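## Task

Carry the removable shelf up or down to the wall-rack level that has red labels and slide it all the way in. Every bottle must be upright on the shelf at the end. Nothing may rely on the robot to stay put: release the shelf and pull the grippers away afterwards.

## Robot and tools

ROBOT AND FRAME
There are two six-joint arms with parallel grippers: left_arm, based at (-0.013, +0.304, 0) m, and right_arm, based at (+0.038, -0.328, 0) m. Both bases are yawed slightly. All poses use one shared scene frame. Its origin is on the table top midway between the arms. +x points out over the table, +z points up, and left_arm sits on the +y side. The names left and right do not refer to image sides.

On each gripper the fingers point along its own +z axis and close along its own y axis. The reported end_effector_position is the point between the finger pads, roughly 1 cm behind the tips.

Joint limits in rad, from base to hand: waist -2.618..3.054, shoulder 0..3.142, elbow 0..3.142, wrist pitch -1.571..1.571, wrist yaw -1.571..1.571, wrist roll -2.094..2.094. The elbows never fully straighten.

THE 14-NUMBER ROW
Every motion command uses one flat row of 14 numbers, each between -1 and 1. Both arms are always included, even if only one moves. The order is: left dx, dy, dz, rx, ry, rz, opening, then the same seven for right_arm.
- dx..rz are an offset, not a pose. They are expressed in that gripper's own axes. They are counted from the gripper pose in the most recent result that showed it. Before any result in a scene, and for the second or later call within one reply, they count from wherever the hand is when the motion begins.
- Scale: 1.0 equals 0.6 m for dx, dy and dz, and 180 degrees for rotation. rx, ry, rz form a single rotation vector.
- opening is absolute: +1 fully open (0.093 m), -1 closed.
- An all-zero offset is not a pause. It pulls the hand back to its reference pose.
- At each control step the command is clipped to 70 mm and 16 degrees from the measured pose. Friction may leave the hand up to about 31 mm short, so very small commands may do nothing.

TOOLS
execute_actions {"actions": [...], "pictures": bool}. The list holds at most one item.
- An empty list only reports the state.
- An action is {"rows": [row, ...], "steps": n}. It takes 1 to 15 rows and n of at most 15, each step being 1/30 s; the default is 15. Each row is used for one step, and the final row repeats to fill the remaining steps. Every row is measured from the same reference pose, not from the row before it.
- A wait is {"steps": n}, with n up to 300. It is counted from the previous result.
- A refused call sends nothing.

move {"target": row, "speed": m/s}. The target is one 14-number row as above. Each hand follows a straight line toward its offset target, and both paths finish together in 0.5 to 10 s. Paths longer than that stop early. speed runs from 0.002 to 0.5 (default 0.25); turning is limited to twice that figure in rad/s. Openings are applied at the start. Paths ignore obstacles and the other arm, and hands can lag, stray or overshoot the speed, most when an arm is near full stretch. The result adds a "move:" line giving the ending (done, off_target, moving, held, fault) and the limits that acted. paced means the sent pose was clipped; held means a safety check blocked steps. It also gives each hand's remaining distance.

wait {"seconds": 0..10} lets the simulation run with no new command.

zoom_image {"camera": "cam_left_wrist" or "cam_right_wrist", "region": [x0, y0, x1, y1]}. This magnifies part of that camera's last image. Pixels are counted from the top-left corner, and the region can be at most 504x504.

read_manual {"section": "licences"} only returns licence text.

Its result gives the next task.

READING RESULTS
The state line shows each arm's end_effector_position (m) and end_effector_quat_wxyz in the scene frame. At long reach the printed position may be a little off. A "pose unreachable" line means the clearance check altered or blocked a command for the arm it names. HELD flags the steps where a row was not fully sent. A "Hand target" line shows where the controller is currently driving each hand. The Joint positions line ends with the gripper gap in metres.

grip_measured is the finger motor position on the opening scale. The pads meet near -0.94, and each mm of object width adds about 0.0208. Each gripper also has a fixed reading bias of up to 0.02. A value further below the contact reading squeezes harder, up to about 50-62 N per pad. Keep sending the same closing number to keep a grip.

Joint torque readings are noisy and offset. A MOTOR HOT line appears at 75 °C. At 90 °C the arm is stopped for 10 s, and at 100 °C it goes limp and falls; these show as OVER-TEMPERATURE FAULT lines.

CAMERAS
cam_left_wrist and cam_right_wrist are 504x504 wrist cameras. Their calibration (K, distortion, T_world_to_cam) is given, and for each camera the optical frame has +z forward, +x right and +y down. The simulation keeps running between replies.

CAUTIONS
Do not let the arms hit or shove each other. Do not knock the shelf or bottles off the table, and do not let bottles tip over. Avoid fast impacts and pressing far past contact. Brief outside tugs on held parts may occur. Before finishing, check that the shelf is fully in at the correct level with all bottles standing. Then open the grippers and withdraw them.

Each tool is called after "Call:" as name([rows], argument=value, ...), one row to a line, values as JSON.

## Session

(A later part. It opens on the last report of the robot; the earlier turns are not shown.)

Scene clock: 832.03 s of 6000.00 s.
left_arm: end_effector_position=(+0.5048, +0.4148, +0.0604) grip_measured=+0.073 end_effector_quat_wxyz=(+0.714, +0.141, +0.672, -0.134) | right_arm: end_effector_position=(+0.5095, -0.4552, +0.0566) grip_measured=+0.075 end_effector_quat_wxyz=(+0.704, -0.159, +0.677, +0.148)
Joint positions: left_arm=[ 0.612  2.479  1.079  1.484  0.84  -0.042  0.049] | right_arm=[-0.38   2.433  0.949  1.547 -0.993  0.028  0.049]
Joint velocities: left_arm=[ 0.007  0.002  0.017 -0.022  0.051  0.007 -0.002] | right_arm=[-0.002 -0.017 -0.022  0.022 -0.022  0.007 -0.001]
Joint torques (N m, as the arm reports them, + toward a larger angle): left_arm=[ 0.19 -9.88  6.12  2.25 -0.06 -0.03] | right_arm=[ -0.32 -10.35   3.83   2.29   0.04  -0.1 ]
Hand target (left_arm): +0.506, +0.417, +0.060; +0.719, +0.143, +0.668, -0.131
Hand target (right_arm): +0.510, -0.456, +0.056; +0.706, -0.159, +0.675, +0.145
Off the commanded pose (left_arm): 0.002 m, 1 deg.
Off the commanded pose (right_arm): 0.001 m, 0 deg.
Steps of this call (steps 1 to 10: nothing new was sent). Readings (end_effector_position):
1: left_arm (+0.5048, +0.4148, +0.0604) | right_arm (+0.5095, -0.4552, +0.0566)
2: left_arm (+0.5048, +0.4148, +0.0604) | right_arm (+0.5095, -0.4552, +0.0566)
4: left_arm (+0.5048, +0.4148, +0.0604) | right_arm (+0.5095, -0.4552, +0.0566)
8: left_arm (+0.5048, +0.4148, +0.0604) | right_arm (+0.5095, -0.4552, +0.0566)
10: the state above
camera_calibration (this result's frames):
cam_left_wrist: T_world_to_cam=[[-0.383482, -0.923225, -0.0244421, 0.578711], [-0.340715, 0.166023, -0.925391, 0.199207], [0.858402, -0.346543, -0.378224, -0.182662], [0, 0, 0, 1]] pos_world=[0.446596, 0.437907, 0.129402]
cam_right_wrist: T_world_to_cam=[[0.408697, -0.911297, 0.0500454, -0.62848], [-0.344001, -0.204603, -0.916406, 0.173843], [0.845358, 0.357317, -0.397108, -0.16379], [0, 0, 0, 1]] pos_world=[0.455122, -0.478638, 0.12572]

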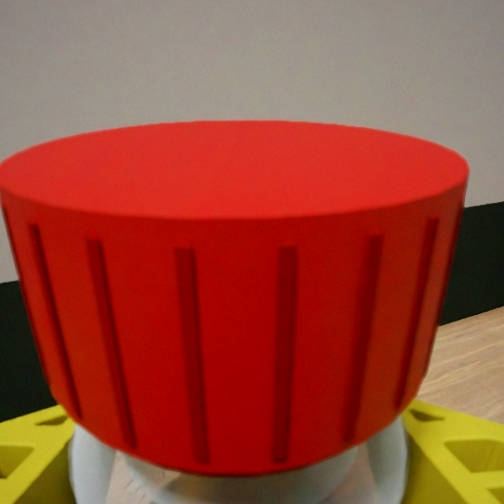

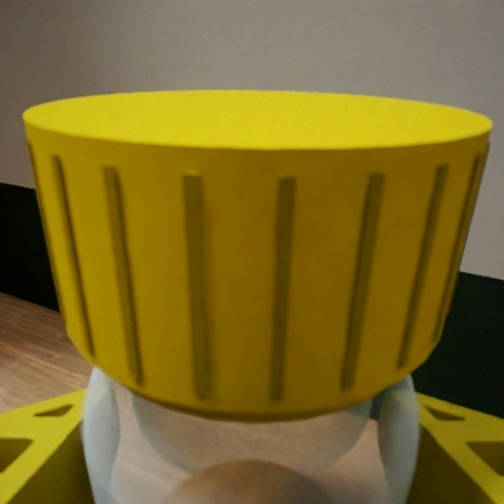

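Call:
move(target=[-0.11,0,-0.01,0,-0.0064,0.0071,0.0,-0.11,0,0.0,0,-0.0052,-0.008,0.0], speed=0.12)

Scene clock: 852.27 s of 6000.00 s.
left_arm: end_effector_position=(+0.5022, +0.4167, +0.1158) grip_measured=+0.073 end_effector_quat_wxyz=(+0.716, +0.140, +0.671, -0.131) | right_arm: end_effector_position=(+0.5105, -0.4559, +0.1130) grip_measured=+0.075 end_effector_quat_wxyz=(+0.703, -0.158, +0.678, +0.149)
Joint positions: left_arm=[ 0.618  2.285  1.034  1.339  0.843 -0.042  0.049] | right_arm=[-0.38   2.221  0.918  1.361 -0.993  0.028  0.049]
Joint velocities: left_arm=[-0.012  0.007 -0.012  0.007 -0.007 -0.037 -0.   ] | right_arm=[-0.007 -0.002  0.002 -0.007  0.022  0.022 -0.001]
Joint torques (N m, as the arm reports them, + toward a larger angle): left_arm=[  0.49 -12.39   4.02   2.23   0.02  -0.01] | right_arm=[ -0.5  -12.35   3.43   2.45   0.    -0.13]
Hand target (left_arm): +0.496, +0.417, +0.126; +0.722, +0.147, +0.664, -0.127
Hand target (right_arm): +0.507, -0.455, +0.123; +0.711, -0.166, +0.669, +0.140
Off the commanded pose (left_arm): 0.012 m, 1 deg.
Off the commanded pose (right_arm): 0.010 m, 2 deg.
After step 90, 16.10 s passed at rest.
move: off_target (left_arm)
camera_calibration (this result's frames):
cam_left_wrist: T_world_to_cam=[[-0.379854, -0.924631, -0.0277116, 0.579968], [-0.337939, 0.166593, -0.926307, 0.24768], [0.861109, -0.342496, -0.37575, -0.162139], [0, 0, 0, 1]] pos_world=[0.443623, 0.439463, 0.184576]
cam_right_wrist: T_world_to_cam=[[0.408854, -0.911394, 0.046885, -0.632077], [-0.346969, -0.202758, -0.915698, 0.228008], [0.844068, 0.358119, -0.399124, -0.140794], [0, 0, 0, 1]] pos_world=[0.456379, -0.47942, 0.182227]

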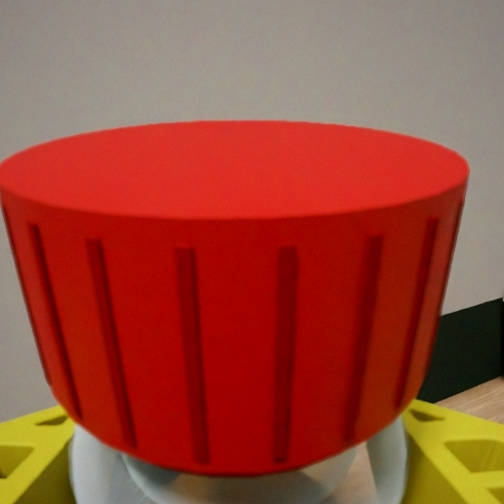

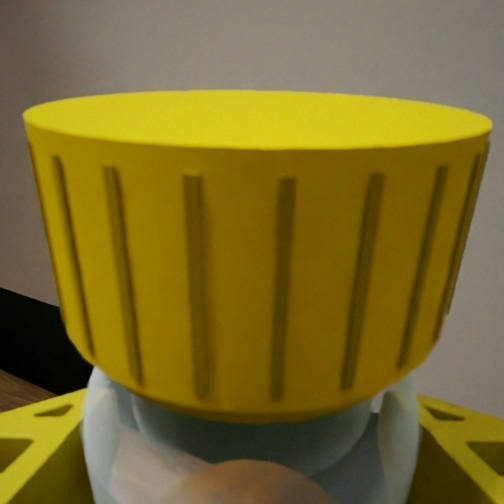

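Call:
move(target=[-0.2825,-0.2125,-0.051,-0.06,-0.01,-0.003,0.0,-0.2847,0.2523,-0.0282,0.067,-0.012,0.003,0.0], speed=0.2)

Scene clock: 864.10 s of 6000.00 s.
left_arm: end_effector_position=(+0.4213, +0.3108, +0.2678) grip_measured=+0.073 end_effector_quat_wxyz=(+0.721, +0.060, +0.685, -0.085) | right_arm: end_effector_position=(+0.4231, -0.3286, +0.2607) grip_measured=+0.075 end_effector_quat_wxyz=(+0.704, -0.065, +0.701, +0.095)
Joint positions: left_arm=[ 0.314  1.407  0.673  0.792  0.356 -0.049  0.049] | right_arm=[ 0.005  1.172  0.532  0.648 -0.398  0.046  0.049]
Joint velocities: left_arm=[ 0.007 -0.017  0.042  0.066  0.022  0.007  0.   ] | right_arm=[-0.022  0.002 -0.007 -0.051  0.051 -0.007  0.   ]
Joint torques (N m, as the arm reports them, + toward a larger angle): left_arm=[-0.52 -6.83  8.03  2.65 -0.22  0.05] | right_arm=[ 0.51 -5.48  9.72  2.97  0.1  -0.17]
Hand target (left_arm): +0.417, +0.309, +0.282; +0.737, +0.064, +0.668, -0.077
Hand target (right_arm): +0.422, -0.326, +0.284; +0.729, -0.074, +0.675, +0.086
Off the commanded pose (left_arm): 0.014 m, 3 deg.
Off the commanded pose (right_arm): 0.020 m, 4 deg.
After step 90, 6.90 s passed at rest.
move: off_target (left_arm, right_arm)
camera_calibration (this result's frames):
cam_left_wrist: T_world_to_cam=[[-0.207848, -0.977828, 0.0255474, 0.385378], [-0.376808, 0.0559377, -0.924601, 0.429073], [0.902671, -0.201803, -0.380079, -0.13171], [0, 0, 0, 1]] pos_world=[0.360669, 0.326252, 0.336815]
cam_right_wrist: T_world_to_cam=[[0.210761, -0.977409, -0.0158498, -0.408744], [-0.415589, -0.0749149, -0.906462, 0.427396], [0.884797, 0.197633, -0.42199, -0.117626], [0, 0, 0, 1]] pos_world=[0.367843, -0.344245, 0.331303]

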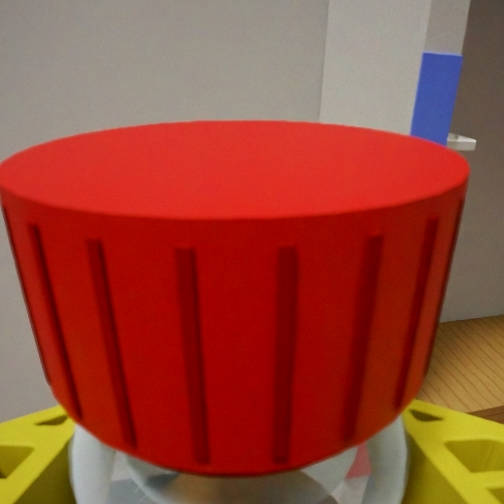

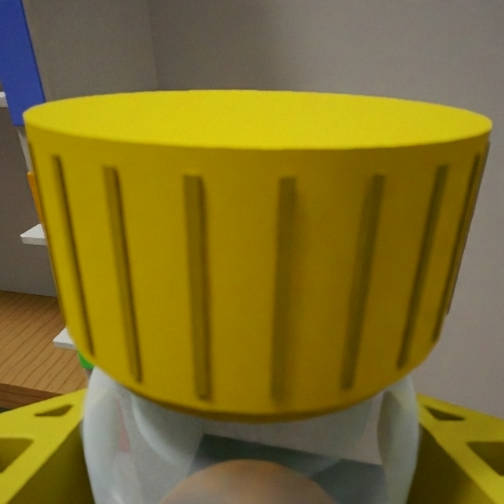

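Call:
move(target=[-0.0037,-0.3135,0.0722,-0.0646,-0.0181,0.0053,0.0,-0.0238,0.34,0.0937,0.0711,-0.0266,-0.0071,0.0], speed=0.2)

Scene clock: 872.23 s of 6000.00 s.
left_arm: end_effector_position=(+0.4212, +0.1208, +0.2519) grip_measured=+0.073 end_effector_quat_wxyz=(+0.718, +0.002, +0.696, -0.009) | right_arm: end_effector_position=(+0.4264, -0.1205, +0.2606) grip_measured=+0.075 end_effector_quat_wxyz=(+0.712, -0.005, +0.702, +0.005)
Joint positions: left_arm=[-0.434  1.621  0.824  0.835 -0.58   0.011  0.049] | right_arm=[ 0.929  1.514  0.778  0.753  0.74  -0.012  0.049]
Joint velocities: left_arm=[ 0.007  0.012 -0.017 -0.007 -0.022 -0.066  0.001] | right_arm=[ 0.002  0.007 -0.012 -0.081  0.007 -0.007 -0.   ]
Joint torques (N m, as the arm reports them, + toward a larger angle): left_arm=[-0.05 -6.28 11.39  2.87 -0.2   0.06] | right_arm=[-0.18 -6.41 10.91  2.92  0.11 -0.17]
Hand target (left_arm): +0.425, +0.120, +0.276; +0.742, -0.018, +0.670, -0.019
Hand target (right_arm): +0.429, -0.119, +0.284; +0.733, +0.018, +0.680, +0.019
Off the commanded pose (left_arm): 0.026 m, 4 deg.
Off the commanded pose (right_arm): 0.024 m, 4 deg.
After step 90, 3.30 s passed at rest.
move: off_target (left_arm, right_arm)
camera_calibration (this result's frames):
cam_left_wrist: T_world_to_cam=[[-0.0193205, -0.999792, 0.00649713, 0.127955], [-0.401238, 0.00180133, -0.915972, 0.439666], [0.91577, -0.020304, -0.40119, -0.198106], [0, 0, 0, 1]] pos_world=[0.360303, 0.123114, 0.322412]
cam_right_wrist: T_world_to_cam=[[-0.00181538, -0.999652, 0.0263134, -0.129054], [-0.417121, -0.023158, -0.908556, 0.45172], [0.908849, -0.0126252, -0.416934, -0.198629], [0, 0, 0, 1]] pos_world=[0.368712, -0.121056, 0.330994]

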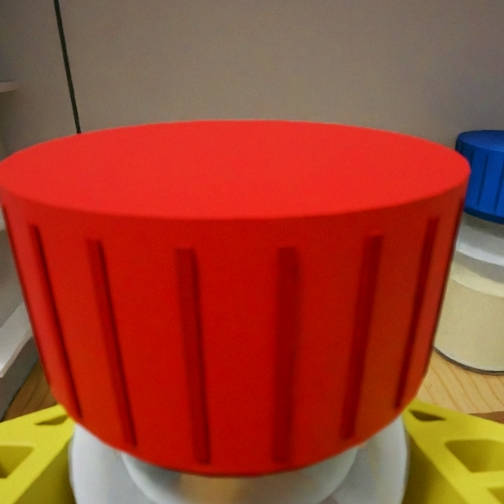

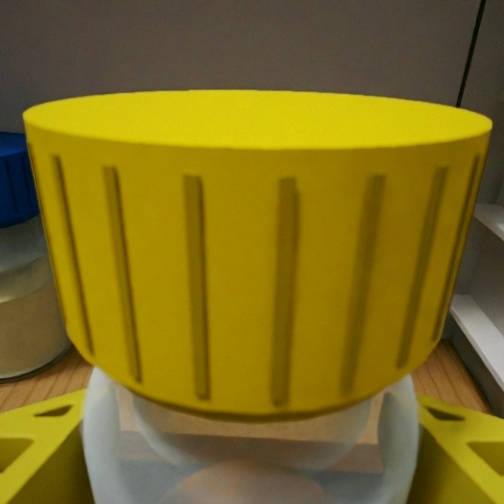

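Call:
execute_actions([
  {"rows": [[-0.0454,-0.0047,0.0117,-0.0045,-0.0241,-0.0063,0,-0.04,0.0037,0.0139,0.0042,-0.0229,0.0097,0],[-0.0475,-0.0043,0.0177,-0.0045,-0.0246,-0.0066,0,-0.041,0.0034,0.0199,0.0042,-0.0234,0.0101,0],[-0.0496,-0.004,0.0247,-0.0045,-0.0251,-0.007,0,-0.0421,0.0031,0.0269,0.0042,-0.0238,0.0105,0],[-0.0518,-0.0037,0.0317,-0.0045,-0.0256,-0.0073,0,-0.0432,0.0027,0.0339,0.0042,-0.0243,0.0109,0],[-0.0539,-0.0033,0.0387,-0.0045,-0.0261,-0.0076,0,-0.0442,0.0024,0.0409,0.0042,-0.0247,0.0113,0],[-0.056,-0.003,0.0457,-0.0045,-0.0266,-0.008,0,-0.0453,0.0021,0.0479,0.0042,-0.0251,0.0117,0],[-0.0581,-0.0027,0.0527,-0.0045,-0.0271,-0.0083,0,-0.0463,0.0018,0.0549,0.0042,-0.0256,0.0121,0],[-0.0602,-0.0023,0.0597,-0.0045,-0.0276,-0.0086,0,-0.0474,0.0015,0.0619,0.0042,-0.026,0.0125,0],[-0.0602,-0.002,0.0667,-0.0045,-0.0276,-0.0086,0,-0.0474,0.0012,0.0689,0.0042,-0.026,0.0125,0],[-0.0602,-0.0017,0.0737,-0.0045,-0.0276,-0.0086,0,-0.0474,0.0009,0.0759,0.0042,-0.026,0.0125,0],[-0.0602,-0.0013,0.0807,-0.0045,-0.0276,-0.0086,0,-0.0474,0.0005,0.0829,0.0042,-0.026,0.0125,0],[-0.0602,-0.001,0.0877,-0.0045,-0.0276,-0.0086,0,-0.0474,0.0002,0.0899,0.0042,-0.026,0.0125,0],[-0.0602,-0.0007,0.0947,-0.0045,-0.0276,-0.0086,0,-0.0474,-0.0001,0.0969,0.0042,-0.026,0.0125,0],[-0.0602,-0.0003,0.1017,-0.0045,-0.0276,-0.0086,0,-0.0474,-0.0004,0.1039,0.0042,-0.026,0.0125,0],[-0.0602,0,0.1083,-0.0045,-0.0276,-0.0086,0,-0.0474,-0.0007,0.11,0.0042,-0.026,0.0125,0]], "steps": 15},
], pictures=false)

Call:
execute_actions([
  {"steps": 12},
], pictures=false)

Scene clock: 889.10 s of 6000.00 s.
left_arm: end_effector_position=(+0.4703, +0.1239, +0.2743) grip_measured=+0.073 end_effector_quat_wxyz=(+0.735, -0.012, +0.678, -0.000) | right_arm: end_effector_position=(+0.4779, -0.1231, +0.2660) grip_measured=+0.075 end_effector_quat_wxyz=(+0.718, +0.004, +0.696, -0.010)
Joint positions: left_arm=[-0.363  1.756  1.023  0.828 -0.54   0.031  0.049] | right_arm=[ 0.832  1.668  0.938  0.772  0.674 -0.034  0.049]
Joint velocities: left_arm=[ 0.164  0.388  0.437 -0.11   0.139  0.022 -0.   ] | right_arm=[-0.212  0.344  0.374  0.037 -0.227  0.066 -0.   ]
Joint torques (N m, as the arm reports them, + toward a larger angle): left_arm=[ 0.5  -7.84 11.16  2.49  0.05  0.02] | right_arm=[-1.03 -8.39 10.54  2.86 -0.1  -0.13]
Hand target (left_arm): +0.482, +0.121, +0.289; +0.748, -0.011, +0.663, -0.013
Hand target (right_arm): +0.489, -0.121, +0.290; +0.740, +0.013, +0.672, +0.013
Off the commanded pose (left_arm): 0.022 m, 3 deg.
Off the commanded pose (right_arm): 0.028 m, 5 deg.
Steps of this call (steps 1 to 90: nothing new was sent; then 13.37 s passed at rest; steps 91 to 105: all 15 steps of this action). Readings (end_effector_position):
91: left_arm (+0.4212, +0.1210, +0.2521) | right_arm (+0.4266, -0.1204, +0.2610)
92: left_arm (+0.4215, +0.1208, +0.2528) | right_arm (+0.4277, -0.1196, +0.2610)
94: left_arm (+0.4250, +0.1188, +0.2562) | right_arm (+0.4324, -0.1181, +0.2613)
98: left_arm (+0.4393, +0.1190, +0.2665) | right_arm (+0.4479, -0.1198, +0.2623)
105: the state above

Scene clock: 889.50 s of 6000.00 s.
left_arm: end_effector_position=(+0.4785, +0.1227, +0.2674) grip_measured=+0.073 end_effector_quat_wxyz=(+0.729, -0.004, +0.684, +0.000) | right_arm: end_effector_position=(+0.4855, -0.1215, +0.2647) grip_measured=+0.075 end_effector_quat_wxyz=(+0.718, -0.001, +0.696, -0.006)
Joint positions: left_arm=[-0.351  1.783  1.046  0.81  -0.517  0.031  0.049] | right_arm=[ 0.817  1.69   0.958  0.772  0.646 -0.034  0.049]
Joint velocities: left_arm=[-0.002  0.002 -0.017  0.022 -0.022  0.022 -0.001] | right_arm=[-0.007 -0.017 -0.002 -0.051  0.066  0.022  0.001]
Joint torques (N m, as the arm reports them, + toward a larger angle): left_arm=[ 0.25 -8.3  11.46  2.56  0.08  0.01] | right_arm=[-0.82 -8.63 10.86  2.88 -0.09 -0.13]
Hand target (left_arm): +0.482, +0.121, +0.289; +0.748, -0.011, +0.663, -0.013
Hand target (right_arm): +0.489, -0.121, +0.290; +0.740, +0.013, +0.672, +0.013
Off the commanded pose (left_arm): 0.024 m, 4 deg.
Off the commanded pose (right_arm): 0.026 m, 5 deg.
Steps of this call (steps 1 to 12: nothing new was sent). Readings (end_effector_position):
1: left_arm (+0.4739, +0.1241, +0.2737) | right_arm (+0.4814, -0.1232, +0.2661)
2: left_arm (+0.4765, +0.1242, +0.2727) | right_arm (+0.4838, -0.1233, +0.2659)
4: left_arm (+0.4782, +0.1243, +0.2697) | right_arm (+0.4854, -0.1234, +0.2650)
8: left_arm (+0.4785, +0.1231, +0.2674) | right_arm (+0.4855, -0.1221, +0.2646)
12: the state above

Call:
execute_actions([
  {"rows": [[-0.0361,-0.0048,0.0185,0.0025,-0.018,-0.0091,0,-0.0411,0.0022,0.0172,-0.002,-0.0207,0.0149,0],[-0.0349,-0.0049,0.0258,0.0025,-0.018,-0.0091,0,-0.0402,0.0023,0.0243,-0.002,-0.0207,0.0149,0],[-0.0336,-0.0049,0.0341,0.0025,-0.018,-0.0091,0,-0.0392,0.0024,0.0324,-0.002,-0.0207,0.0149,0],[-0.0322,-0.0049,0.0424,0.0025,-0.018,-0.0091,0,-0.0381,0.0024,0.0405,-0.002,-0.0207,0.0149,0],[-0.0309,-0.005,0.0507,0.0025,-0.018,-0.0091,0,-0.0371,0.0025,0.0486,-0.002,-0.0207,0.0149,0],[-0.0296,-0.005,0.0591,0.0025,-0.018,-0.0091,0,-0.036,0.0026,0.0567,-0.002,-0.0207,0.0149,0],[-0.0282,-0.0051,0.0674,0.0025,-0.018,-0.0091,0,-0.035,0.0026,0.0648,-0.002,-0.0207,0.0149,0],[-0.0269,-0.0051,0.0757,0.0025,-0.018,-0.0091,0,-0.0339,0.0027,0.0729,-0.002,-0.0207,0.0149,0],[-0.0255,-0.0051,0.084,0.0025,-0.018,-0.0091,0,-0.0329,0.0027,0.0811,-0.002,-0.0207,0.0149,0],[-0.0242,-0.0052,0.0923,0.0025,-0.018,-0.0091,0,-0.0318,0.0028,0.0892,-0.002,-0.0207,0.0149,0],[-0.0229,-0.0052,0.1007,0.0025,-0.018,-0.0091,0,-0.0308,0.0029,0.0973,-0.002,-0.0207,0.0149,0],[-0.0219,-0.0053,0.1069,0.0025,-0.018,-0.0091,0,-0.03,0.0029,0.1034,-0.002,-0.0207,0.0149,0],[-0.021,-0.0053,0.1121,0.0025,-0.018,-0.0091,0,-0.0294,0.003,0.1084,-0.002,-0.0207,0.0149,0],[-0.0205,-0.0053,0.1152,0.0025,-0.018,-0.0091,0,-0.029,0.003,0.1115,-0.002,-0.0207,0.0149,0],[-0.0202,-0.0053,0.1173,0.0025,-0.018,-0.0091,0,-0.0287,0.003,0.1135,-0.002,-0.0207,0.0149,0]], "steps": 15},
], pictures=false)

Call:
execute_actions([
  {"steps": 15},
], pictures=true)

Scene clock: 904.53 s of 6000.00 s.
left_arm: end_effector_position=(+0.5381, +0.1237, +0.2627) grip_measured=+0.073 end_effector_quat_wxyz=(+0.732, -0.007, +0.682, +0.004) | right_arm: end_effector_position=(+0.5422, -0.1222, +0.2588) grip_measured=+0.075 end_effector_quat_wxyz=(+0.719, +0.003, +0.695, -0.009)
Joint positions: left_arm=[-0.283  1.977  1.281  0.775 -0.459  0.031  0.049] | right_arm=[ 0.734  1.868  1.15   0.76   0.574 -0.031  0.049]
Joint velocities: left_arm=[ 0.105  0.295  0.315 -0.212  0.11  -0.066 -0.   ] | right_arm=[ 0.066  0.027  0.022 -0.125 -0.081  0.037 -0.001]
Joint torques (N m, as the arm reports them, + toward a larger angle): left_arm=[  0.31 -10.63  11.52   2.59   0.09  -0.03] | right_arm=[-1.72 -9.48 12.81  2.95 -0.24 -0.08]
Hand target (left_arm): +0.545, +0.121, +0.283; +0.749, -0.009, +0.663, -0.012
Hand target (right_arm): +0.550, -0.120, +0.284; +0.741, +0.012, +0.672, +0.013
Off the commanded pose (left_arm): 0.024 m, 3 deg.
Off the commanded pose (right_arm): 0.027 m, 5 deg.
Steps of this call (steps 1 to 90: nothing new was sent; then 11.53 s passed at rest; steps 91 to 105: all 15 steps of this action). Readings (end_effector_position):
91: left_arm (+0.4788, +0.1222, +0.2678) | right_arm (+0.4859, -0.1210, +0.2650)
92: left_arm (+0.4802, +0.1217, +0.2684) | right_arm (+0.4873, -0.1205, +0.2655)
94: left_arm (+0.4861, +0.1203, +0.2709) | right_arm (+0.4933, -0.1194, +0.2667)
98: left_arm (+0.5051, +0.1208, +0.2723) | right_arm (+0.5122, -0.1206, +0.2661)
105: the state above

Scene clock: 905.03 s of 6000.00 s.
left_arm: end_effector_position=(+0.5403, +0.1231, +0.2606) grip_measured=+0.073 end_effector_quat_wxyz=(+0.730, -0.005, +0.684, +0.004) | right_arm: end_effector_position=(+0.5422, -0.1212, +0.2587) grip_measured=+0.075 end_effector_quat_wxyz=(+0.719, +0.003, +0.695, -0.008)
Joint positions: left_arm=[-0.281  1.985  1.289  0.769 -0.455  0.031  0.049] | right_arm=[ 0.735  1.869  1.152  0.757  0.574 -0.029  0.049]
Joint velocities: left_arm=[-0.007 -0.017  0.007  0.022  0.007 -0.022 -0.   ] | right_arm=[-0.012 -0.002 -0.012  0.037  0.007  0.022 -0.   ]
Joint torques (N m, as the arm reports them, + toward a larger angle): left_arm=[ 0.43 -9.99 12.47  2.47  0.2  -0.03] | right_arm=[-1.54 -9.43 12.59  2.79 -0.29 -0.09]
Hand target (left_arm): +0.545, +0.121, +0.283; +0.749, -0.009, +0.663, -0.011
Hand target (right_arm): +0.550, -0.121, +0.284; +0.741, +0.012, +0.672, +0.012
Off the commanded pose (left_arm): 0.025 m, 4 deg.
Off the commanded pose (right_arm): 0.028 m, 5 deg.
Steps of this call (steps 1 to 15: nothing new was sent). Readings (end_effector_position):
1: left_arm (+0.5403, +0.1237, +0.2612) | right_arm (+0.5421, -0.1212, +0.2589)
2: left_arm (+0.5403, +0.1234, +0.2607) | right_arm (+0.5422, -0.1212, +0.2587)
4: left_arm (+0.5403, +0.1231, +0.2606) | right_arm (+0.5422, -0.1212, +0.2587)
8: left_arm (+0.5403, +0.1231, +0.2606) | right_arm (+0.5422, -0.1212, +0.2587)
15: the state above
camera_calibration (this result's frames):
cam_left_wrist: T_world_to_cam=[[0.00960504, -0.999951, -0.00229863, 0.119268], [-0.369688, -0.00141515, -0.929155, 0.48221], [0.929106, 0.00977434, -0.369683, -0.322808], [0, 0, 0, 1]] pos_world=[0.477045, 0.1231, 0.328985]
cam_right_wrist: T_world_to_cam=[[-0.0311025, -0.998963, 0.0332432, -0.115329], [-0.398841, -0.0180926, -0.916842, 0.491075], [0.916492, -0.0417749, -0.397865, -0.317248], [0, 0, 0, 1]] pos_world=[0.483029, -0.119577, 0.32785]

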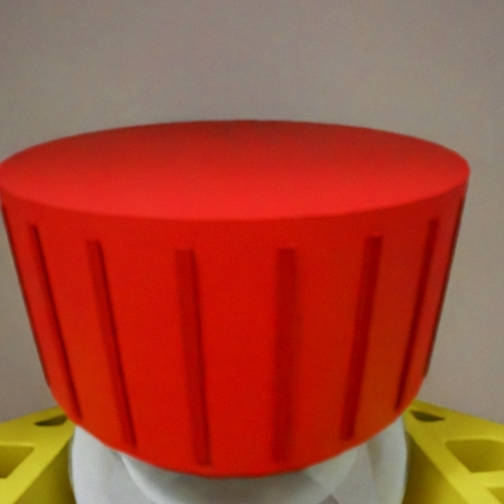

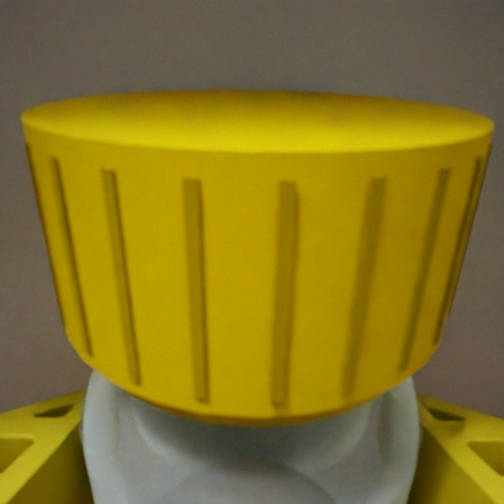

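Call:
execute_actions([
  {"rows": [[-0.0381,-0.004,0.01,0.003,-0.018,-0.0088,0,-0.0415,0.002,0.013,-0.003,-0.0202,0.0132,0],[-0.0381,-0.003,0.005,0.003,-0.018,-0.0088,0,-0.0415,0.002,0.007,-0.003,-0.0202,0.0132,0],[-0.036,-0.002,0.0,0.003,-0.018,-0.0088,0,-0.039,0.002,0.001,-0.003,-0.0202,0.0132,0],[-0.033,-0.002,-0.005,0.003,-0.018,-0.0088,0,-0.0355,0.002,-0.004,-0.003,-0.0202,0.0132,0],[-0.0297,-0.002,-0.009,0.003,-0.018,-0.0088,0,-0.0319,0.002,-0.009,-0.003,-0.0202,0.0132,0],[-0.0264,-0.002,-0.013,0.003,-0.018,-0.0088,0,-0.0283,0.002,-0.013,-0.003,-0.0202,0.0132,0],[-0.0231,-0.002,-0.0135,0.003,-0.018,-0.0088,0,-0.0247,0.002,-0.0135,-0.003,-0.0202,0.0132,0],[-0.0198,-0.002,-0.014,0.003,-0.018,-0.0088,0,-0.0211,0.002,-0.014,-0.003,-0.0202,0.0132,0],[-0.0165,-0.002,-0.0143,0.003,-0.018,-0.0088,0,-0.0175,0.002,-0.0143,-0.003,-0.0202,0.0132,0],[-0.0132,-0.002,-0.0146,0.003,-0.018,-0.0088,0,-0.0139,0.002,-0.0145,-0.003,-0.0202,0.0132,0],[-0.0099,-0.002,-0.0149,0.003,-0.018,-0.0088,0,-0.0103,0.002,-0.0147,-0.003,-0.0202,0.0132,0],[-0.0066,-0.002,-0.0152,0.003,-0.018,-0.0088,0,-0.0067,0.002,-0.015,-0.003,-0.0202,0.0132,0],[-0.0033,-0.002,-0.0154,0.003,-0.018,-0.0088,0,-0.0031,0.002,-0.0152,-0.003,-0.0202,0.0132,0],[0.0,-0.002,-0.0156,0.003,-0.018,-0.0088,0,0.0005,0.002,-0.0154,-0.003,-0.0202,0.0132,0],[0.0033,-0.002,-0.0158,0.003,-0.018,-0.0088,0,0.004,0.002,-0.0155,-0.003,-0.0202,0.0132,0]], "steps": 15},
], pictures=false)

Call:
execute_actions([
  {"steps": 15},
], pictures=false)

Scene clock: 917.13 s of 6000.00 s.
left_arm: end_effector_position=(+0.5351, +0.1251, +0.2476) grip_measured=+0.073 end_effector_quat_wxyz=(+0.727, -0.003, +0.686, +0.005) | right_arm: end_effector_position=(+0.5364, -0.1240, +0.2456) grip_measured=+0.075 end_effector_quat_wxyz=(+0.719, +0.003, +0.695, -0.008)
Joint positions: left_arm=[-0.282  1.985  1.239  0.81  -0.455  0.031  0.049] | right_arm=[ 0.737  1.872  1.097  0.816  0.576 -0.029  0.049]
Joint velocities: left_arm=[ 0.002 -0.012 -0.115  0.154  0.051 -0.051  0.001] | right_arm=[-0.002  0.056 -0.095  0.256 -0.037 -0.022 -0.001]
Joint torques (N m, as the arm reports them, + toward a larger angle): left_arm=[ -0.5  -10.27   7.43   2.91  -0.04  -0.01] | right_arm=[ 0.38 -9.89  6.97  2.98 -0.01 -0.09]
Hand target (left_arm): +0.530, +0.122, +0.258; +0.747, -0.010, +0.664, -0.009
Hand target (right_arm): +0.533, -0.120, +0.256; +0.739, +0.014, +0.674, +0.010
Off the commanded pose (left_arm): 0.012 m, 4 deg.
Off the commanded pose (right_arm): 0.012 m, 4 deg.
Steps of this call (steps 1 to 90: nothing new was sent; then 8.60 s passed at rest; steps 91 to 105: all 15 steps of this action). Readings (end_effector_position):
91: left_arm (+0.5403, +0.1231, +0.2606) | right_arm (+0.5421, -0.1210, +0.2587)
92: left_arm (+0.5403, +0.1231, +0.2606) | right_arm (+0.5420, -0.1208, +0.2587)
94: left_arm (+0.5402, +0.1229, +0.2606) | right_arm (+0.5418, -0.1207, +0.2589)
98: left_arm (+0.5390, +0.1233, +0.2579) | right_arm (+0.5401, -0.1216, +0.2556)
105: the state above

Scene clock: 917.63 s of 6000.00 s.
left_arm: end_effector_position=(+0.5341, +0.1256, +0.2512) grip_measured=+0.073 end_effector_quat_wxyz=(+0.734, -0.007, +0.679, +0.002) | right_arm: end_effector_position=(+0.5364, -0.1239, +0.2433) grip_measured=+0.075 end_effector_quat_wxyz=(+0.722, +0.005, +0.692, -0.006)
Joint positions: left_arm=[-0.282  1.985  1.233  0.838 -0.455  0.031  0.049] | right_arm=[ 0.737  1.883  1.089  0.845  0.576 -0.029  0.049]
Joint velocities: left_arm=[-0.007 -0.022 -0.002 -0.007  0.022 -0.051 -0.   ] | right_arm=[-0.002  0.007 -0.002  0.051  0.051 -0.022 -0.   ]
Joint torques (N m, as the arm reports them, + toward a larger angle): left_arm=[ -0.59 -10.24   7.25   2.91  -0.03  -0.02] | right_arm=[  0.37 -10.48   7.12   3.04  -0.02  -0.09]
Hand target (left_arm): +0.530, +0.122, +0.258; +0.747, -0.010, +0.664, -0.009
Hand target (right_arm): +0.533, -0.120, +0.256; +0.739, +0.014, +0.674, +0.010
Off the commanded pose (left_arm): 0.008 m, 3 deg.
Off the commanded pose (right_arm): 0.014 m, 4 deg.
Steps of this call (steps 1 to 15: nothing new was sent). Readings (end_effector_position):
1: left_arm (+0.5347, +0.1253, +0.2474) | right_arm (+0.5363, -0.1240, +0.2447)
2: left_arm (+0.5345, +0.1254, +0.2474) | right_arm (+0.5364, -0.1240, +0.2436)
4: left_arm (+0.5343, +0.1255, +0.2481) | right_arm (+0.5365, -0.1239, +0.2418)
8: left_arm (+0.5341, +0.1256, +0.2502) | right_arm (+0.5365, -0.1239, +0.2417)
15: the state above

Call:
execute_actions([
  {"rows": [[-0.0095,-0.003,-0.0045,0.003,-0.012,-0.0066,0,-0.0196,0.003,-0.0049,-0.003,-0.0158,0.0114,0],[-0.0073,-0.003,-0.0046,0.003,-0.012,-0.0066,0,-0.0178,0.003,-0.0049,-0.003,-0.0158,0.0114,0],[-0.005,-0.003,-0.0048,0.003,-0.012,-0.0066,0,-0.0161,0.003,-0.005,-0.003,-0.0158,0.0114,0],[-0.0028,-0.003,-0.005,0.003,-0.0115,-0.0066,0,-0.0143,0.003,-0.0051,-0.003,-0.0158,0.0114,0],[-0.0006,-0.003,-0.0052,0.003,-0.0115,-0.0066,0,-0.0125,0.003,-0.0052,-0.003,-0.0158,0.0114,0],[0.0016,-0.003,-0.0053,0.003,-0.0115,-0.0066,0,-0.0107,0.003,-0.0052,-0.003,-0.0158,0.0114,0],[0.0038,-0.003,-0.0055,0.003,-0.011,-0.0066,0,-0.0089,0.003,-0.0053,-0.003,-0.0158,0.0114,0],[0.0061,-0.003,-0.0057,0.003,-0.011,-0.0066,0,-0.0072,0.003,-0.0054,-0.003,-0.0158,0.0114,0],[0.0083,-0.003,-0.0059,0.003,-0.011,-0.0066,0,-0.0054,0.003,-0.0055,-0.003,-0.0158,0.0114,0],[0.0105,-0.003,-0.006,0.003,-0.0105,-0.0066,0,-0.0036,0.003,-0.0055,-0.003,-0.0158,0.0114,0],[0.0127,-0.003,-0.0062,0.003,-0.0105,-0.0066,0,-0.0018,0.003,-0.0056,-0.003,-0.0158,0.0114,0],[0.0149,-0.003,-0.0064,0.003,-0.0105,-0.0066,0,0.0,0.003,-0.0057,-0.003,-0.0158,0.0114,0],[0.0172,-0.003,-0.0066,0.003,-0.01,-0.0066,0,0.0017,0.003,-0.0058,-0.003,-0.0158,0.0114,0],[0.0194,-0.003,-0.0067,0.003,-0.01,-0.0066,0,0.0035,0.003,-0.0058,-0.003,-0.0158,0.0114,0],[0.0216,-0.003,-0.0069,0.003,-0.01,-0.0066,0,0.0053,0.003,-0.0059,-0.003,-0.0158,0.0114,0]], "steps": 15},
], pictures=false)

Call:
execute_actions([
  {"steps": 15},
], pictures=false)

Scene clock: 931.03 s of 6000.00 s.
left_arm: end_effector_position=(+0.5330, +0.1261, +0.2355) grip_measured=+0.073 end_effector_quat_wxyz=(+0.730, -0.005, +0.683, +0.004) | right_arm: end_effector_position=(+0.5358, -0.1244, +0.2291) grip_measured=+0.075 end_effector_quat_wxyz=(+0.721, +0.005, +0.693, -0.007)
Joint positions: left_arm=[-0.282  2.006  1.205  0.876 -0.455  0.031  0.049] | right_arm=[ 0.737  1.908  1.062  0.892  0.576 -0.028  0.049]
Joint velocities: left_arm=[ 0.002  0.11  -0.076  0.11  -0.007 -0.022  0.   ] | right_arm=[ 0.007  0.085 -0.042  0.359  0.022  0.095 -0.001]
Joint torques (N m, as the arm reports them, + toward a larger angle): left_arm=[-0.32 -9.98  7.15  2.89  0.01 -0.06] | right_arm=[  0.05 -10.55   6.88   2.57  -0.05  -0.13]
Hand target (left_arm): +0.530, +0.124, +0.238; +0.743, -0.010, +0.669, -0.009
Hand target (right_arm): +0.533, -0.122, +0.240; +0.738, +0.014, +0.675, +0.010
Off the commanded pose (left_arm): 0.004 m, 3 deg.
Off the commanded pose (right_arm): 0.011 m, 4 deg.
Steps of this call (steps 1 to 90: nothing new was sent; then 9.90 s passed at rest; steps 91 to 105: all 15 steps of this action). Readings (end_effector_position):
91: left_arm (+0.5340, +0.1256, +0.2513) | right_arm (+0.5364, -0.1239, +0.2436)
92: left_arm (+0.5340, +0.1256, +0.2513) | right_arm (+0.5364, -0.1239, +0.2438)
94: left_arm (+0.5340, +0.1256, +0.2517) | right_arm (+0.5364, -0.1240, +0.2444)
98: left_arm (+0.5329, +0.1262, +0.2509) | right_arm (+0.5354, -0.1245, +0.2426)
105: the state above

Scene clock: 931.53 s of 6000.00 s.
left_arm: end_effector_position=(+0.5331, +0.1261, +0.2327) grip_measured=+0.073 end_effector_quat_wxyz=(+0.731, -0.005, +0.682, +0.003) | right_arm: end_effector_position=(+0.5356, -0.1244, +0.2296) grip_measured=+0.075 end_effector_quat_wxyz=(+0.723, +0.006, +0.691, -0.005)
Joint positions: left_arm=[-0.282  2.013  1.2    0.889 -0.455  0.03   0.049] | right_arm=[ 0.737  1.91   1.06   0.905  0.576 -0.028  0.049]
Joint velocities: left_arm=[ 0.002 -0.032 -0.022  0.022 -0.007 -0.007  0.001] | right_arm=[-0.007  0.007 -0.002 -0.007  0.007 -0.037 -0.001]
Joint torques (N m, as the arm reports them, + toward a larger angle): left_arm=[ -0.27 -10.09   7.02   2.87   0.01  -0.04] | right_arm=[  0.02 -10.32   6.71   3.06  -0.05  -0.08]
Hand target (left_arm): +0.530, +0.124, +0.238; +0.743, -0.010, +0.669, -0.009
Hand target (right_arm): +0.533, -0.122, +0.240; +0.738, +0.014, +0.675, +0.010
Off the commanded pose (left_arm): 0.006 m, 3 deg.
Off the commanded pose (right_arm): 0.011 m, 3 deg.
Steps of this call (steps 1 to 15: nothing new was sent). Readings (end_effector_position):
1: left_arm (+0.5331, +0.1261, +0.2330) | right_arm (+0.5357, -0.1244, +0.2291)
2: left_arm (+0.5332, +0.1260, +0.2311) | right_arm (+0.5358, -0.1244, +0.2292)
4: left_arm (+0.5332, +0.1261, +0.2317) | right_arm (+0.5357, -0.1244, +0.2292)
8: left_arm (+0.5331, +0.1261, +0.2324) | right_arm (+0.5357, -0.1244, +0.2293)
15: the state above

Call:
execute_actions([
  {"rows": [[-0.008,-0.002,-0.004,0.002,-0.011,-0.006,0,-0.016,0.002,-0.004,-0.002,-0.013,0.01,0],[-0.0065,-0.002,-0.004,0.002,-0.0105,-0.0058,0,-0.0147,0.002,-0.004,-0.002,-0.0125,0.0096,0],[-0.005,-0.002,-0.004,0.002,-0.01,-0.0056,0,-0.0134,0.002,-0.004,-0.002,-0.012,0.0092,0],[-0.0035,-0.002,-0.004,0.002,-0.0095,-0.0054,0,-0.0121,0.002,-0.004,-0.002,-0.0115,0.0088,0],[-0.002,-0.002,-0.004,0.002,-0.009,-0.0052,0,-0.0108,0.002,-0.004,-0.002,-0.011,0.0084,0],[-0.0005,-0.002,-0.004,0.002,-0.0085,-0.005,0,-0.0095,0.002,-0.004,-0.002,-0.0105,0.008,0],[0.001,-0.002,-0.004,0.002,-0.008,-0.0048,0,-0.0082,0.002,-0.004,-0.002,-0.01,0.0076,0],[0.0025,-0.002,-0.004,0.002,-0.0075,-0.0046,0,-0.0069,0.002,-0.004,-0.002,-0.0095,0.0072,0],[0.004,-0.002,-0.004,0.002,-0.007,-0.0044,0,-0.0056,0.002,-0.004,-0.002,-0.009,0.0068,0],[0.0055,-0.002,-0.004,0.002,-0.0065,-0.0042,0,-0.0043,0.002,-0.004,-0.002,-0.0085,0.0064,0],[0.007,-0.002,-0.004,0.002,-0.006,-0.004,0,-0.003,0.002,-0.004,-0.002,-0.008,0.006,0]], "steps": 15},
], pictures=false)

Scene clock: 937.97 s of 6000.00 s.
left_arm: end_effector_position=(+0.5331, +0.1261, +0.2328) grip_measured=+0.073 end_effector_quat_wxyz=(+0.731, -0.006, +0.682, +0.003) | right_arm: end_effector_position=(+0.5356, -0.1244, +0.2297) grip_measured=+0.075 end_effector_quat_wxyz=(+0.723, +0.006, +0.691, -0.005)
Joint positions: left_arm=[-0.282  2.013  1.2    0.889 -0.455  0.03   0.049] | right_arm=[ 0.737  1.91   1.06   0.906  0.576 -0.028  0.049]
Joint velocities: left_arm=[ 0.002  0.002  0.007 -0.022 -0.022 -0.007 -0.   ] | right_arm=[ 0.007  0.007  0.027 -0.037 -0.022  0.037  0.   ]
Joint torques (N m, as the arm reports them, + toward a larger angle): left_arm=[-0.21 -9.46  6.38  2.81 -0.02 -0.03] | right_arm=[-0.05 -9.79  6.04  2.94 -0.03 -0.1 ]
Hand target (left_arm): +0.531, +0.125, +0.228; +0.737, -0.007, +0.676, -0.004
Hand target (right_arm): +0.533, -0.123, +0.231; +0.731, +0.011, +0.682, +0.004
Off the commanded pose (left_arm): 0.005 m, 1 deg.
Off the commanded pose (right_arm): 0.003 m, 2 deg.
Steps of this call (steps 1 to 90: nothing new was sent; then 2.93 s passed at rest; steps 91 to 105: all 15 steps of this action). Readings (end_effector_position):
91: left_arm (+0.5331, +0.1261, +0.2328) | right_arm (+0.5356, -0.1244, +0.2297)
92: left_arm (+0.5331, +0.1261, +0.2328) | right_arm (+0.5356, -0.1244, +0.2297)
94: left_arm (+0.5331, +0.1261, +0.2328) | right_arm (+0.5356, -0.1244, +0.2297)
98: left_arm (+0.5331, +0.1261, +0.2328) | right_arm (+0.5356, -0.1244, +0.2297)
105: the state above

Call:
execute_actions([
  {"rows": [[0.008,-0.001,-0.003,0,-0.004,-0.003,0,-0.001,0.001,-0.003,0,-0.005,0.005,0],[0.009,-0.001,-0.002,0,-0.003,-0.002,0,0.001,0.001,-0.002,0,-0.004,0.004,0],[0.01,0,-0.001,0,-0.002,-0.001,0,0.003,0,-0.001,0,-0.003,0.003,0],[0.011,0,0,0,-0.001,0,0,0.005,0,0,0,-0.002,0.002,0],[0.012,0,0,0,0,0,0,0.007,0,0,0,-0.001,0.001,0],[0.013,0,0,0,0.001,0,0,0.009,0,0,0,0,0,0],[0.014,0,0,0,0.002,0.001,0,0.011,0,0,0,0.001,-0.001,0],[0.015,0,0,0,0.003,0.002,0,0.013,0,0,0,0.002,-0.002,0]], "steps": 14},
], pictures=false)

Scene clock: 941.73 s of 6000.00 s.
left_arm: end_effector_position=(+0.5332, +0.1260, +0.2310) grip_measured=+0.073 end_effector_quat_wxyz=(+0.729, -0.004, +0.685, +0.004) | right_arm: end_effector_position=(+0.5360, -0.1242, +0.2283) grip_measured=+0.075 end_effector_quat_wxyz=(+0.723, +0.006, +0.691, -0.005)
Joint positions: left_arm=[-0.282  2.013  1.2    0.881 -0.455  0.03   0.049] | right_arm=[ 0.737  1.915  1.06   0.909  0.576 -0.027  0.049]
Joint velocities: left_arm=[ 0.017  0.017 -0.022 -0.066  0.037 -0.037 -0.001] | right_arm=[-0.007 -0.002 -0.002 -0.007 -0.007 -0.037  0.001]
Joint torques (N m, as the arm reports them, + toward a larger angle): left_arm=[-0.09 -9.39  7.37  2.46 -0.06  0.02] | right_arm=[-0.36 -9.3   6.58  2.57 -0.01 -0.15]
Hand target (left_arm): +0.534, +0.126, +0.224; +0.728, -0.003, +0.686, +0.005
Hand target (right_arm): +0.536, -0.124, +0.222; +0.721, +0.004, +0.693, -0.007
Off the commanded pose (left_arm): 0.007 m, 0 deg.
Off the commanded pose (right_arm): 0.006 m, 0 deg.
Steps of this call (steps 1 to 90: nothing new was sent; then 0.30 s passed at rest; steps 91 to 104: all 14 steps of this action). Readings (end_effector_position):
91: left_arm (+0.5331, +0.1261, +0.2328) | right_arm (+0.5356, -0.1244, +0.2296)
92: left_arm (+0.5331, +0.1261, +0.2328) | right_arm (+0.5357, -0.1244, +0.2291)
94: left_arm (+0.5331, +0.1261, +0.2327) | right_arm (+0.5359, -0.1242, +0.2283)
98: left_arm (+0.5332, +0.1260, +0.2313) | right_arm (+0.5360, -0.1242, +0.2282)
104: the state above

Call:
execute_actions([
  {"rows": [[0.008,0,0,0,0,0,0.05,0.006,0,0,0,0,0,0.05],[0.005,0,0,0,0,0,0.1,0.004,0,0,0,0,0,0.1],[0.002,0,0,0,-0.001,0,0.15,0.002,0,0,0,-0.001,0,0.15],[0,0,0,0,-0.002,0,0.19,0,0,0,0,-0.002,0,0.19],[0,0,0,0,-0.002,0,0.23,0,0,0,0,-0.002,0,0.23],[0,0,0,0,-0.002,0,0.27,0,0,0,0,-0.002,0,0.27],[0,0,0,0,-0.002,0,0.3,0,0,0,0,-0.002,0,0.3],[0,0,0,0,-0.002,0,0.33,0,0,0,0,-0.002,0,0.33],[0,0,0,0,-0.002,0,0.36,0,0,0,0,-0.002,0,0.36],[0,0,0,0,-0.002,0,0.4,0,0,0,0,-0.002,0,0.4],[0,0,0,0,-0.002,0,0.46,0,0,0,0,-0.002,0,0.46],[0,0,0,0,-0.002,0,0.54,0,0,0,0,-0.002,0,0.54],[0,0,0,0,-0.002,0,0.62,0,0,0,0,-0.002,0,0.62],[0,0,0,0,-0.002,0,0.7,0,0,0,0,-0.002,0,0.7],[0,0,0,0,-0.002,0,0.8,0,0,0,0,-0.002,0,0.8]], "steps": 15},
], pictures=true)

Scene clock: 947.40 s of 6000.00 s.
left_arm: end_effector_position=(+0.5332, +0.1260, +0.2307) grip_measured=+0.750 end_effector_quat_wxyz=(+0.728, -0.004, +0.685, +0.004) | right_arm: end_effector_position=(+0.5360, -0.1242, +0.2283) grip_measured=+0.751 end_effector_quat_wxyz=(+0.723, +0.006, +0.691, -0.005)
Joint positions: left_arm=[-0.282  2.013  1.2    0.88  -0.455  0.03   0.081] | right_arm=[ 0.737  1.915  1.06   0.909  0.576 -0.027  0.081]
Joint velocities: left_arm=[-0.002  0.007 -0.017  0.007  0.007 -0.022  0.098] | right_arm=[-0.007 -0.007  0.007 -0.037 -0.037 -0.022  0.098]
Joint torques (N m, as the arm reports them, + toward a larger angle): left_arm=[-0.24 -9.94  7.89  2.36 -0.13  0.04] | right_arm=[-0.38 -9.88  7.18  2.57  0.   -0.15]
Hand target (left_arm): +0.533, +0.126, +0.231; +0.731, -0.004, +0.683, +0.004
Hand target (right_arm): +0.536, -0.124, +0.228; +0.725, +0.006, +0.689, -0.005
Off the commanded pose (left_arm): 0.000 m, 0 deg.
Off the commanded pose (right_arm): 0.000 m, 0 deg.
Steps of this call (steps 1 to 90: nothing new was sent; then 2.17 s passed at rest; steps 91 to 105: all 15 steps of this action). Readings (end_effector_position):
91: left_arm (+0.5332, +0.1260, +0.2309) | right_arm (+0.5360, -0.1242, +0.2283)
92: left_arm (+0.5332, +0.1260, +0.2308) | right_arm (+0.5360, -0.1242, +0.2283)
94: left_arm (+0.5332, +0.1260, +0.2307) | right_arm (+0.5360, -0.1242, +0.2283)
98: left_arm (+0.5332, +0.1260, +0.2307) | right_arm (+0.5360, -0.1242, +0.2283)
105: the state above
camera_calibration (this result's frames):
cam_left_wrist: T_world_to_cam=[[0.00875593, -0.999956, -0.00348988, 0.122876], [-0.374154, -0.000039671, -0.927367, 0.453629], [0.927325, 0.00942571, -0.374138, -0.32527], [0, 0, 0, 1]] pos_world=[0.470283, 0.125954, 0.299413]
cam_right_wrist: T_world_to_cam=[[-0.0317435, -0.999222, 0.0233831, -0.114978], [-0.387877, -0.00924598, -0.921665, 0.456995], [0.921165, -0.0383266, -0.387281, -0.328337], [0, 0, 0, 1]] pos_world=[0.47606, -0.123247, 0.296726]

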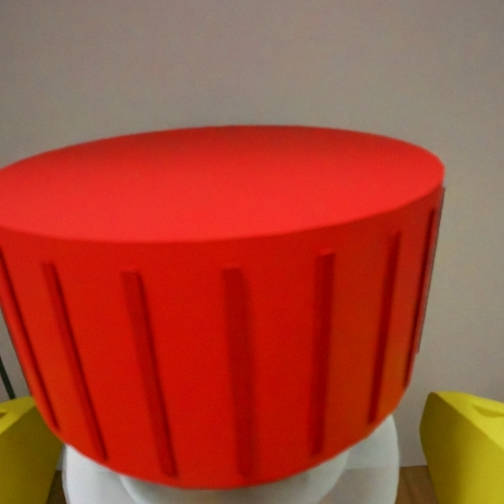

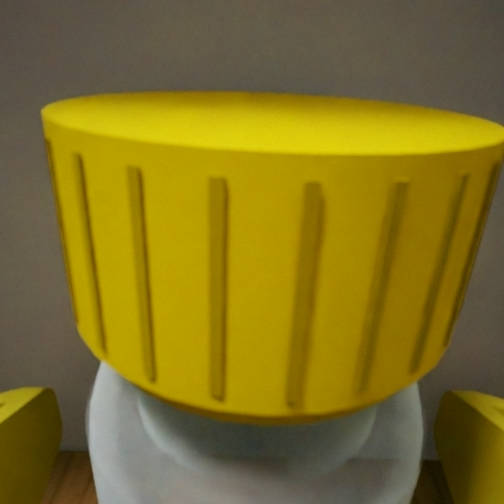

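Call:
move(target=[-0.03,0,-0.3,0,-0.003,0,0.95,-0.03,0,-0.3,0,-0.003,0,0.95], speed=0.15)

Scene clock: 950.87 s of 6000.00 s.
left_arm: end_effector_position=(+0.3592, +0.1189, +0.2380) grip_measured=+0.948 end_effector_quat_wxyz=(+0.726, -0.003, +0.687, +0.001) | right_arm: end_effector_position=(+0.3600, -0.1199, +0.2373) grip_measured=+0.948 end_effector_quat_wxyz=(+0.722, +0.006, +0.692, -0.002)
Joint positions: left_arm=[-0.576  1.503  0.607  0.971 -0.741  0.048  0.091] | right_arm=[ 1.117  1.433  0.555  0.951  0.95  -0.053  0.091]
Joint velocities: left_arm=[ 0.002  0.002 -0.002 -0.051 -0.022  0.007  0.001] | right_arm=[ 0.002 -0.007  0.007 -0.007  0.11   0.007  0.   ]
Joint torques (N m, as the arm reports them, + toward a larger angle): left_arm=[-0.55 -7.08  5.71  2.27 -0.23  0.04] | right_arm=[ 0.36 -6.75  5.59  2.3   0.09 -0.17]
Hand target (left_arm): +0.353, +0.123, +0.240; +0.730, -0.007, +0.684, +0.002
Hand target (right_arm): +0.356, -0.123, +0.239; +0.724, +0.009, +0.690, -0.002
Off the commanded pose (left_arm): 0.008 m, 1 deg.
Off the commanded pose (right_arm): 0.005 m, 1 deg.
move: done
camera_calibration (this result's frames):
cam_left_wrist: T_world_to_cam=[[0.00105885, -0.999999, -0.00029052, 0.119317], [-0.378985, -0.000132442, -0.925403, 0.396561], [0.925402, 0.00108997, -0.378985, -0.15826], [0, 0, 0, 1]] pos_world=[0.296619, 0.119542, 0.307035]
cam_right_wrist: T_world_to_cam=[[-0.0260067, -0.999456, 0.0202678, -0.117815], [-0.390843, -0.00849498, -0.920418, 0.397914], [0.92009, -0.0318586, -0.39041, -0.160631], [0, 0, 0, 1]] pos_world=[0.300253, -0.119488, 0.305923]

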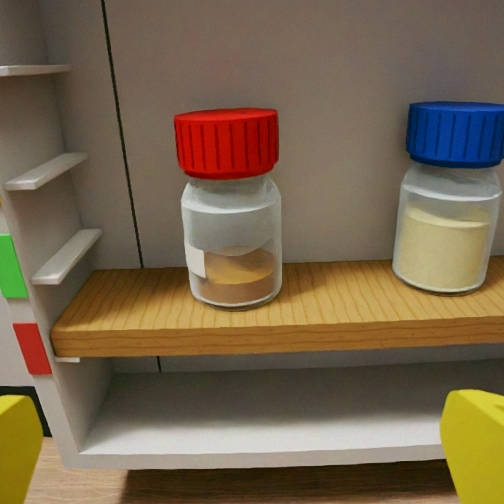

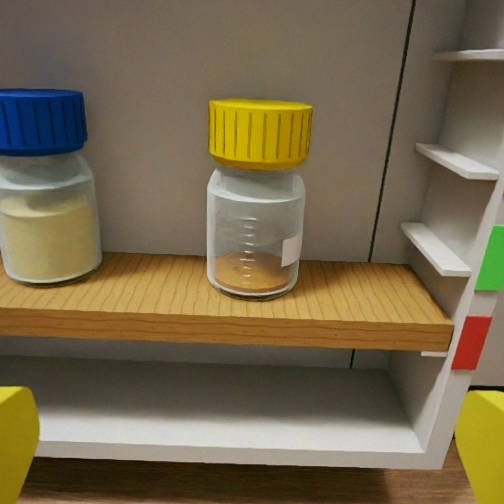

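Call:
finished_scene(scene=1)

The scene is finished: the task was done.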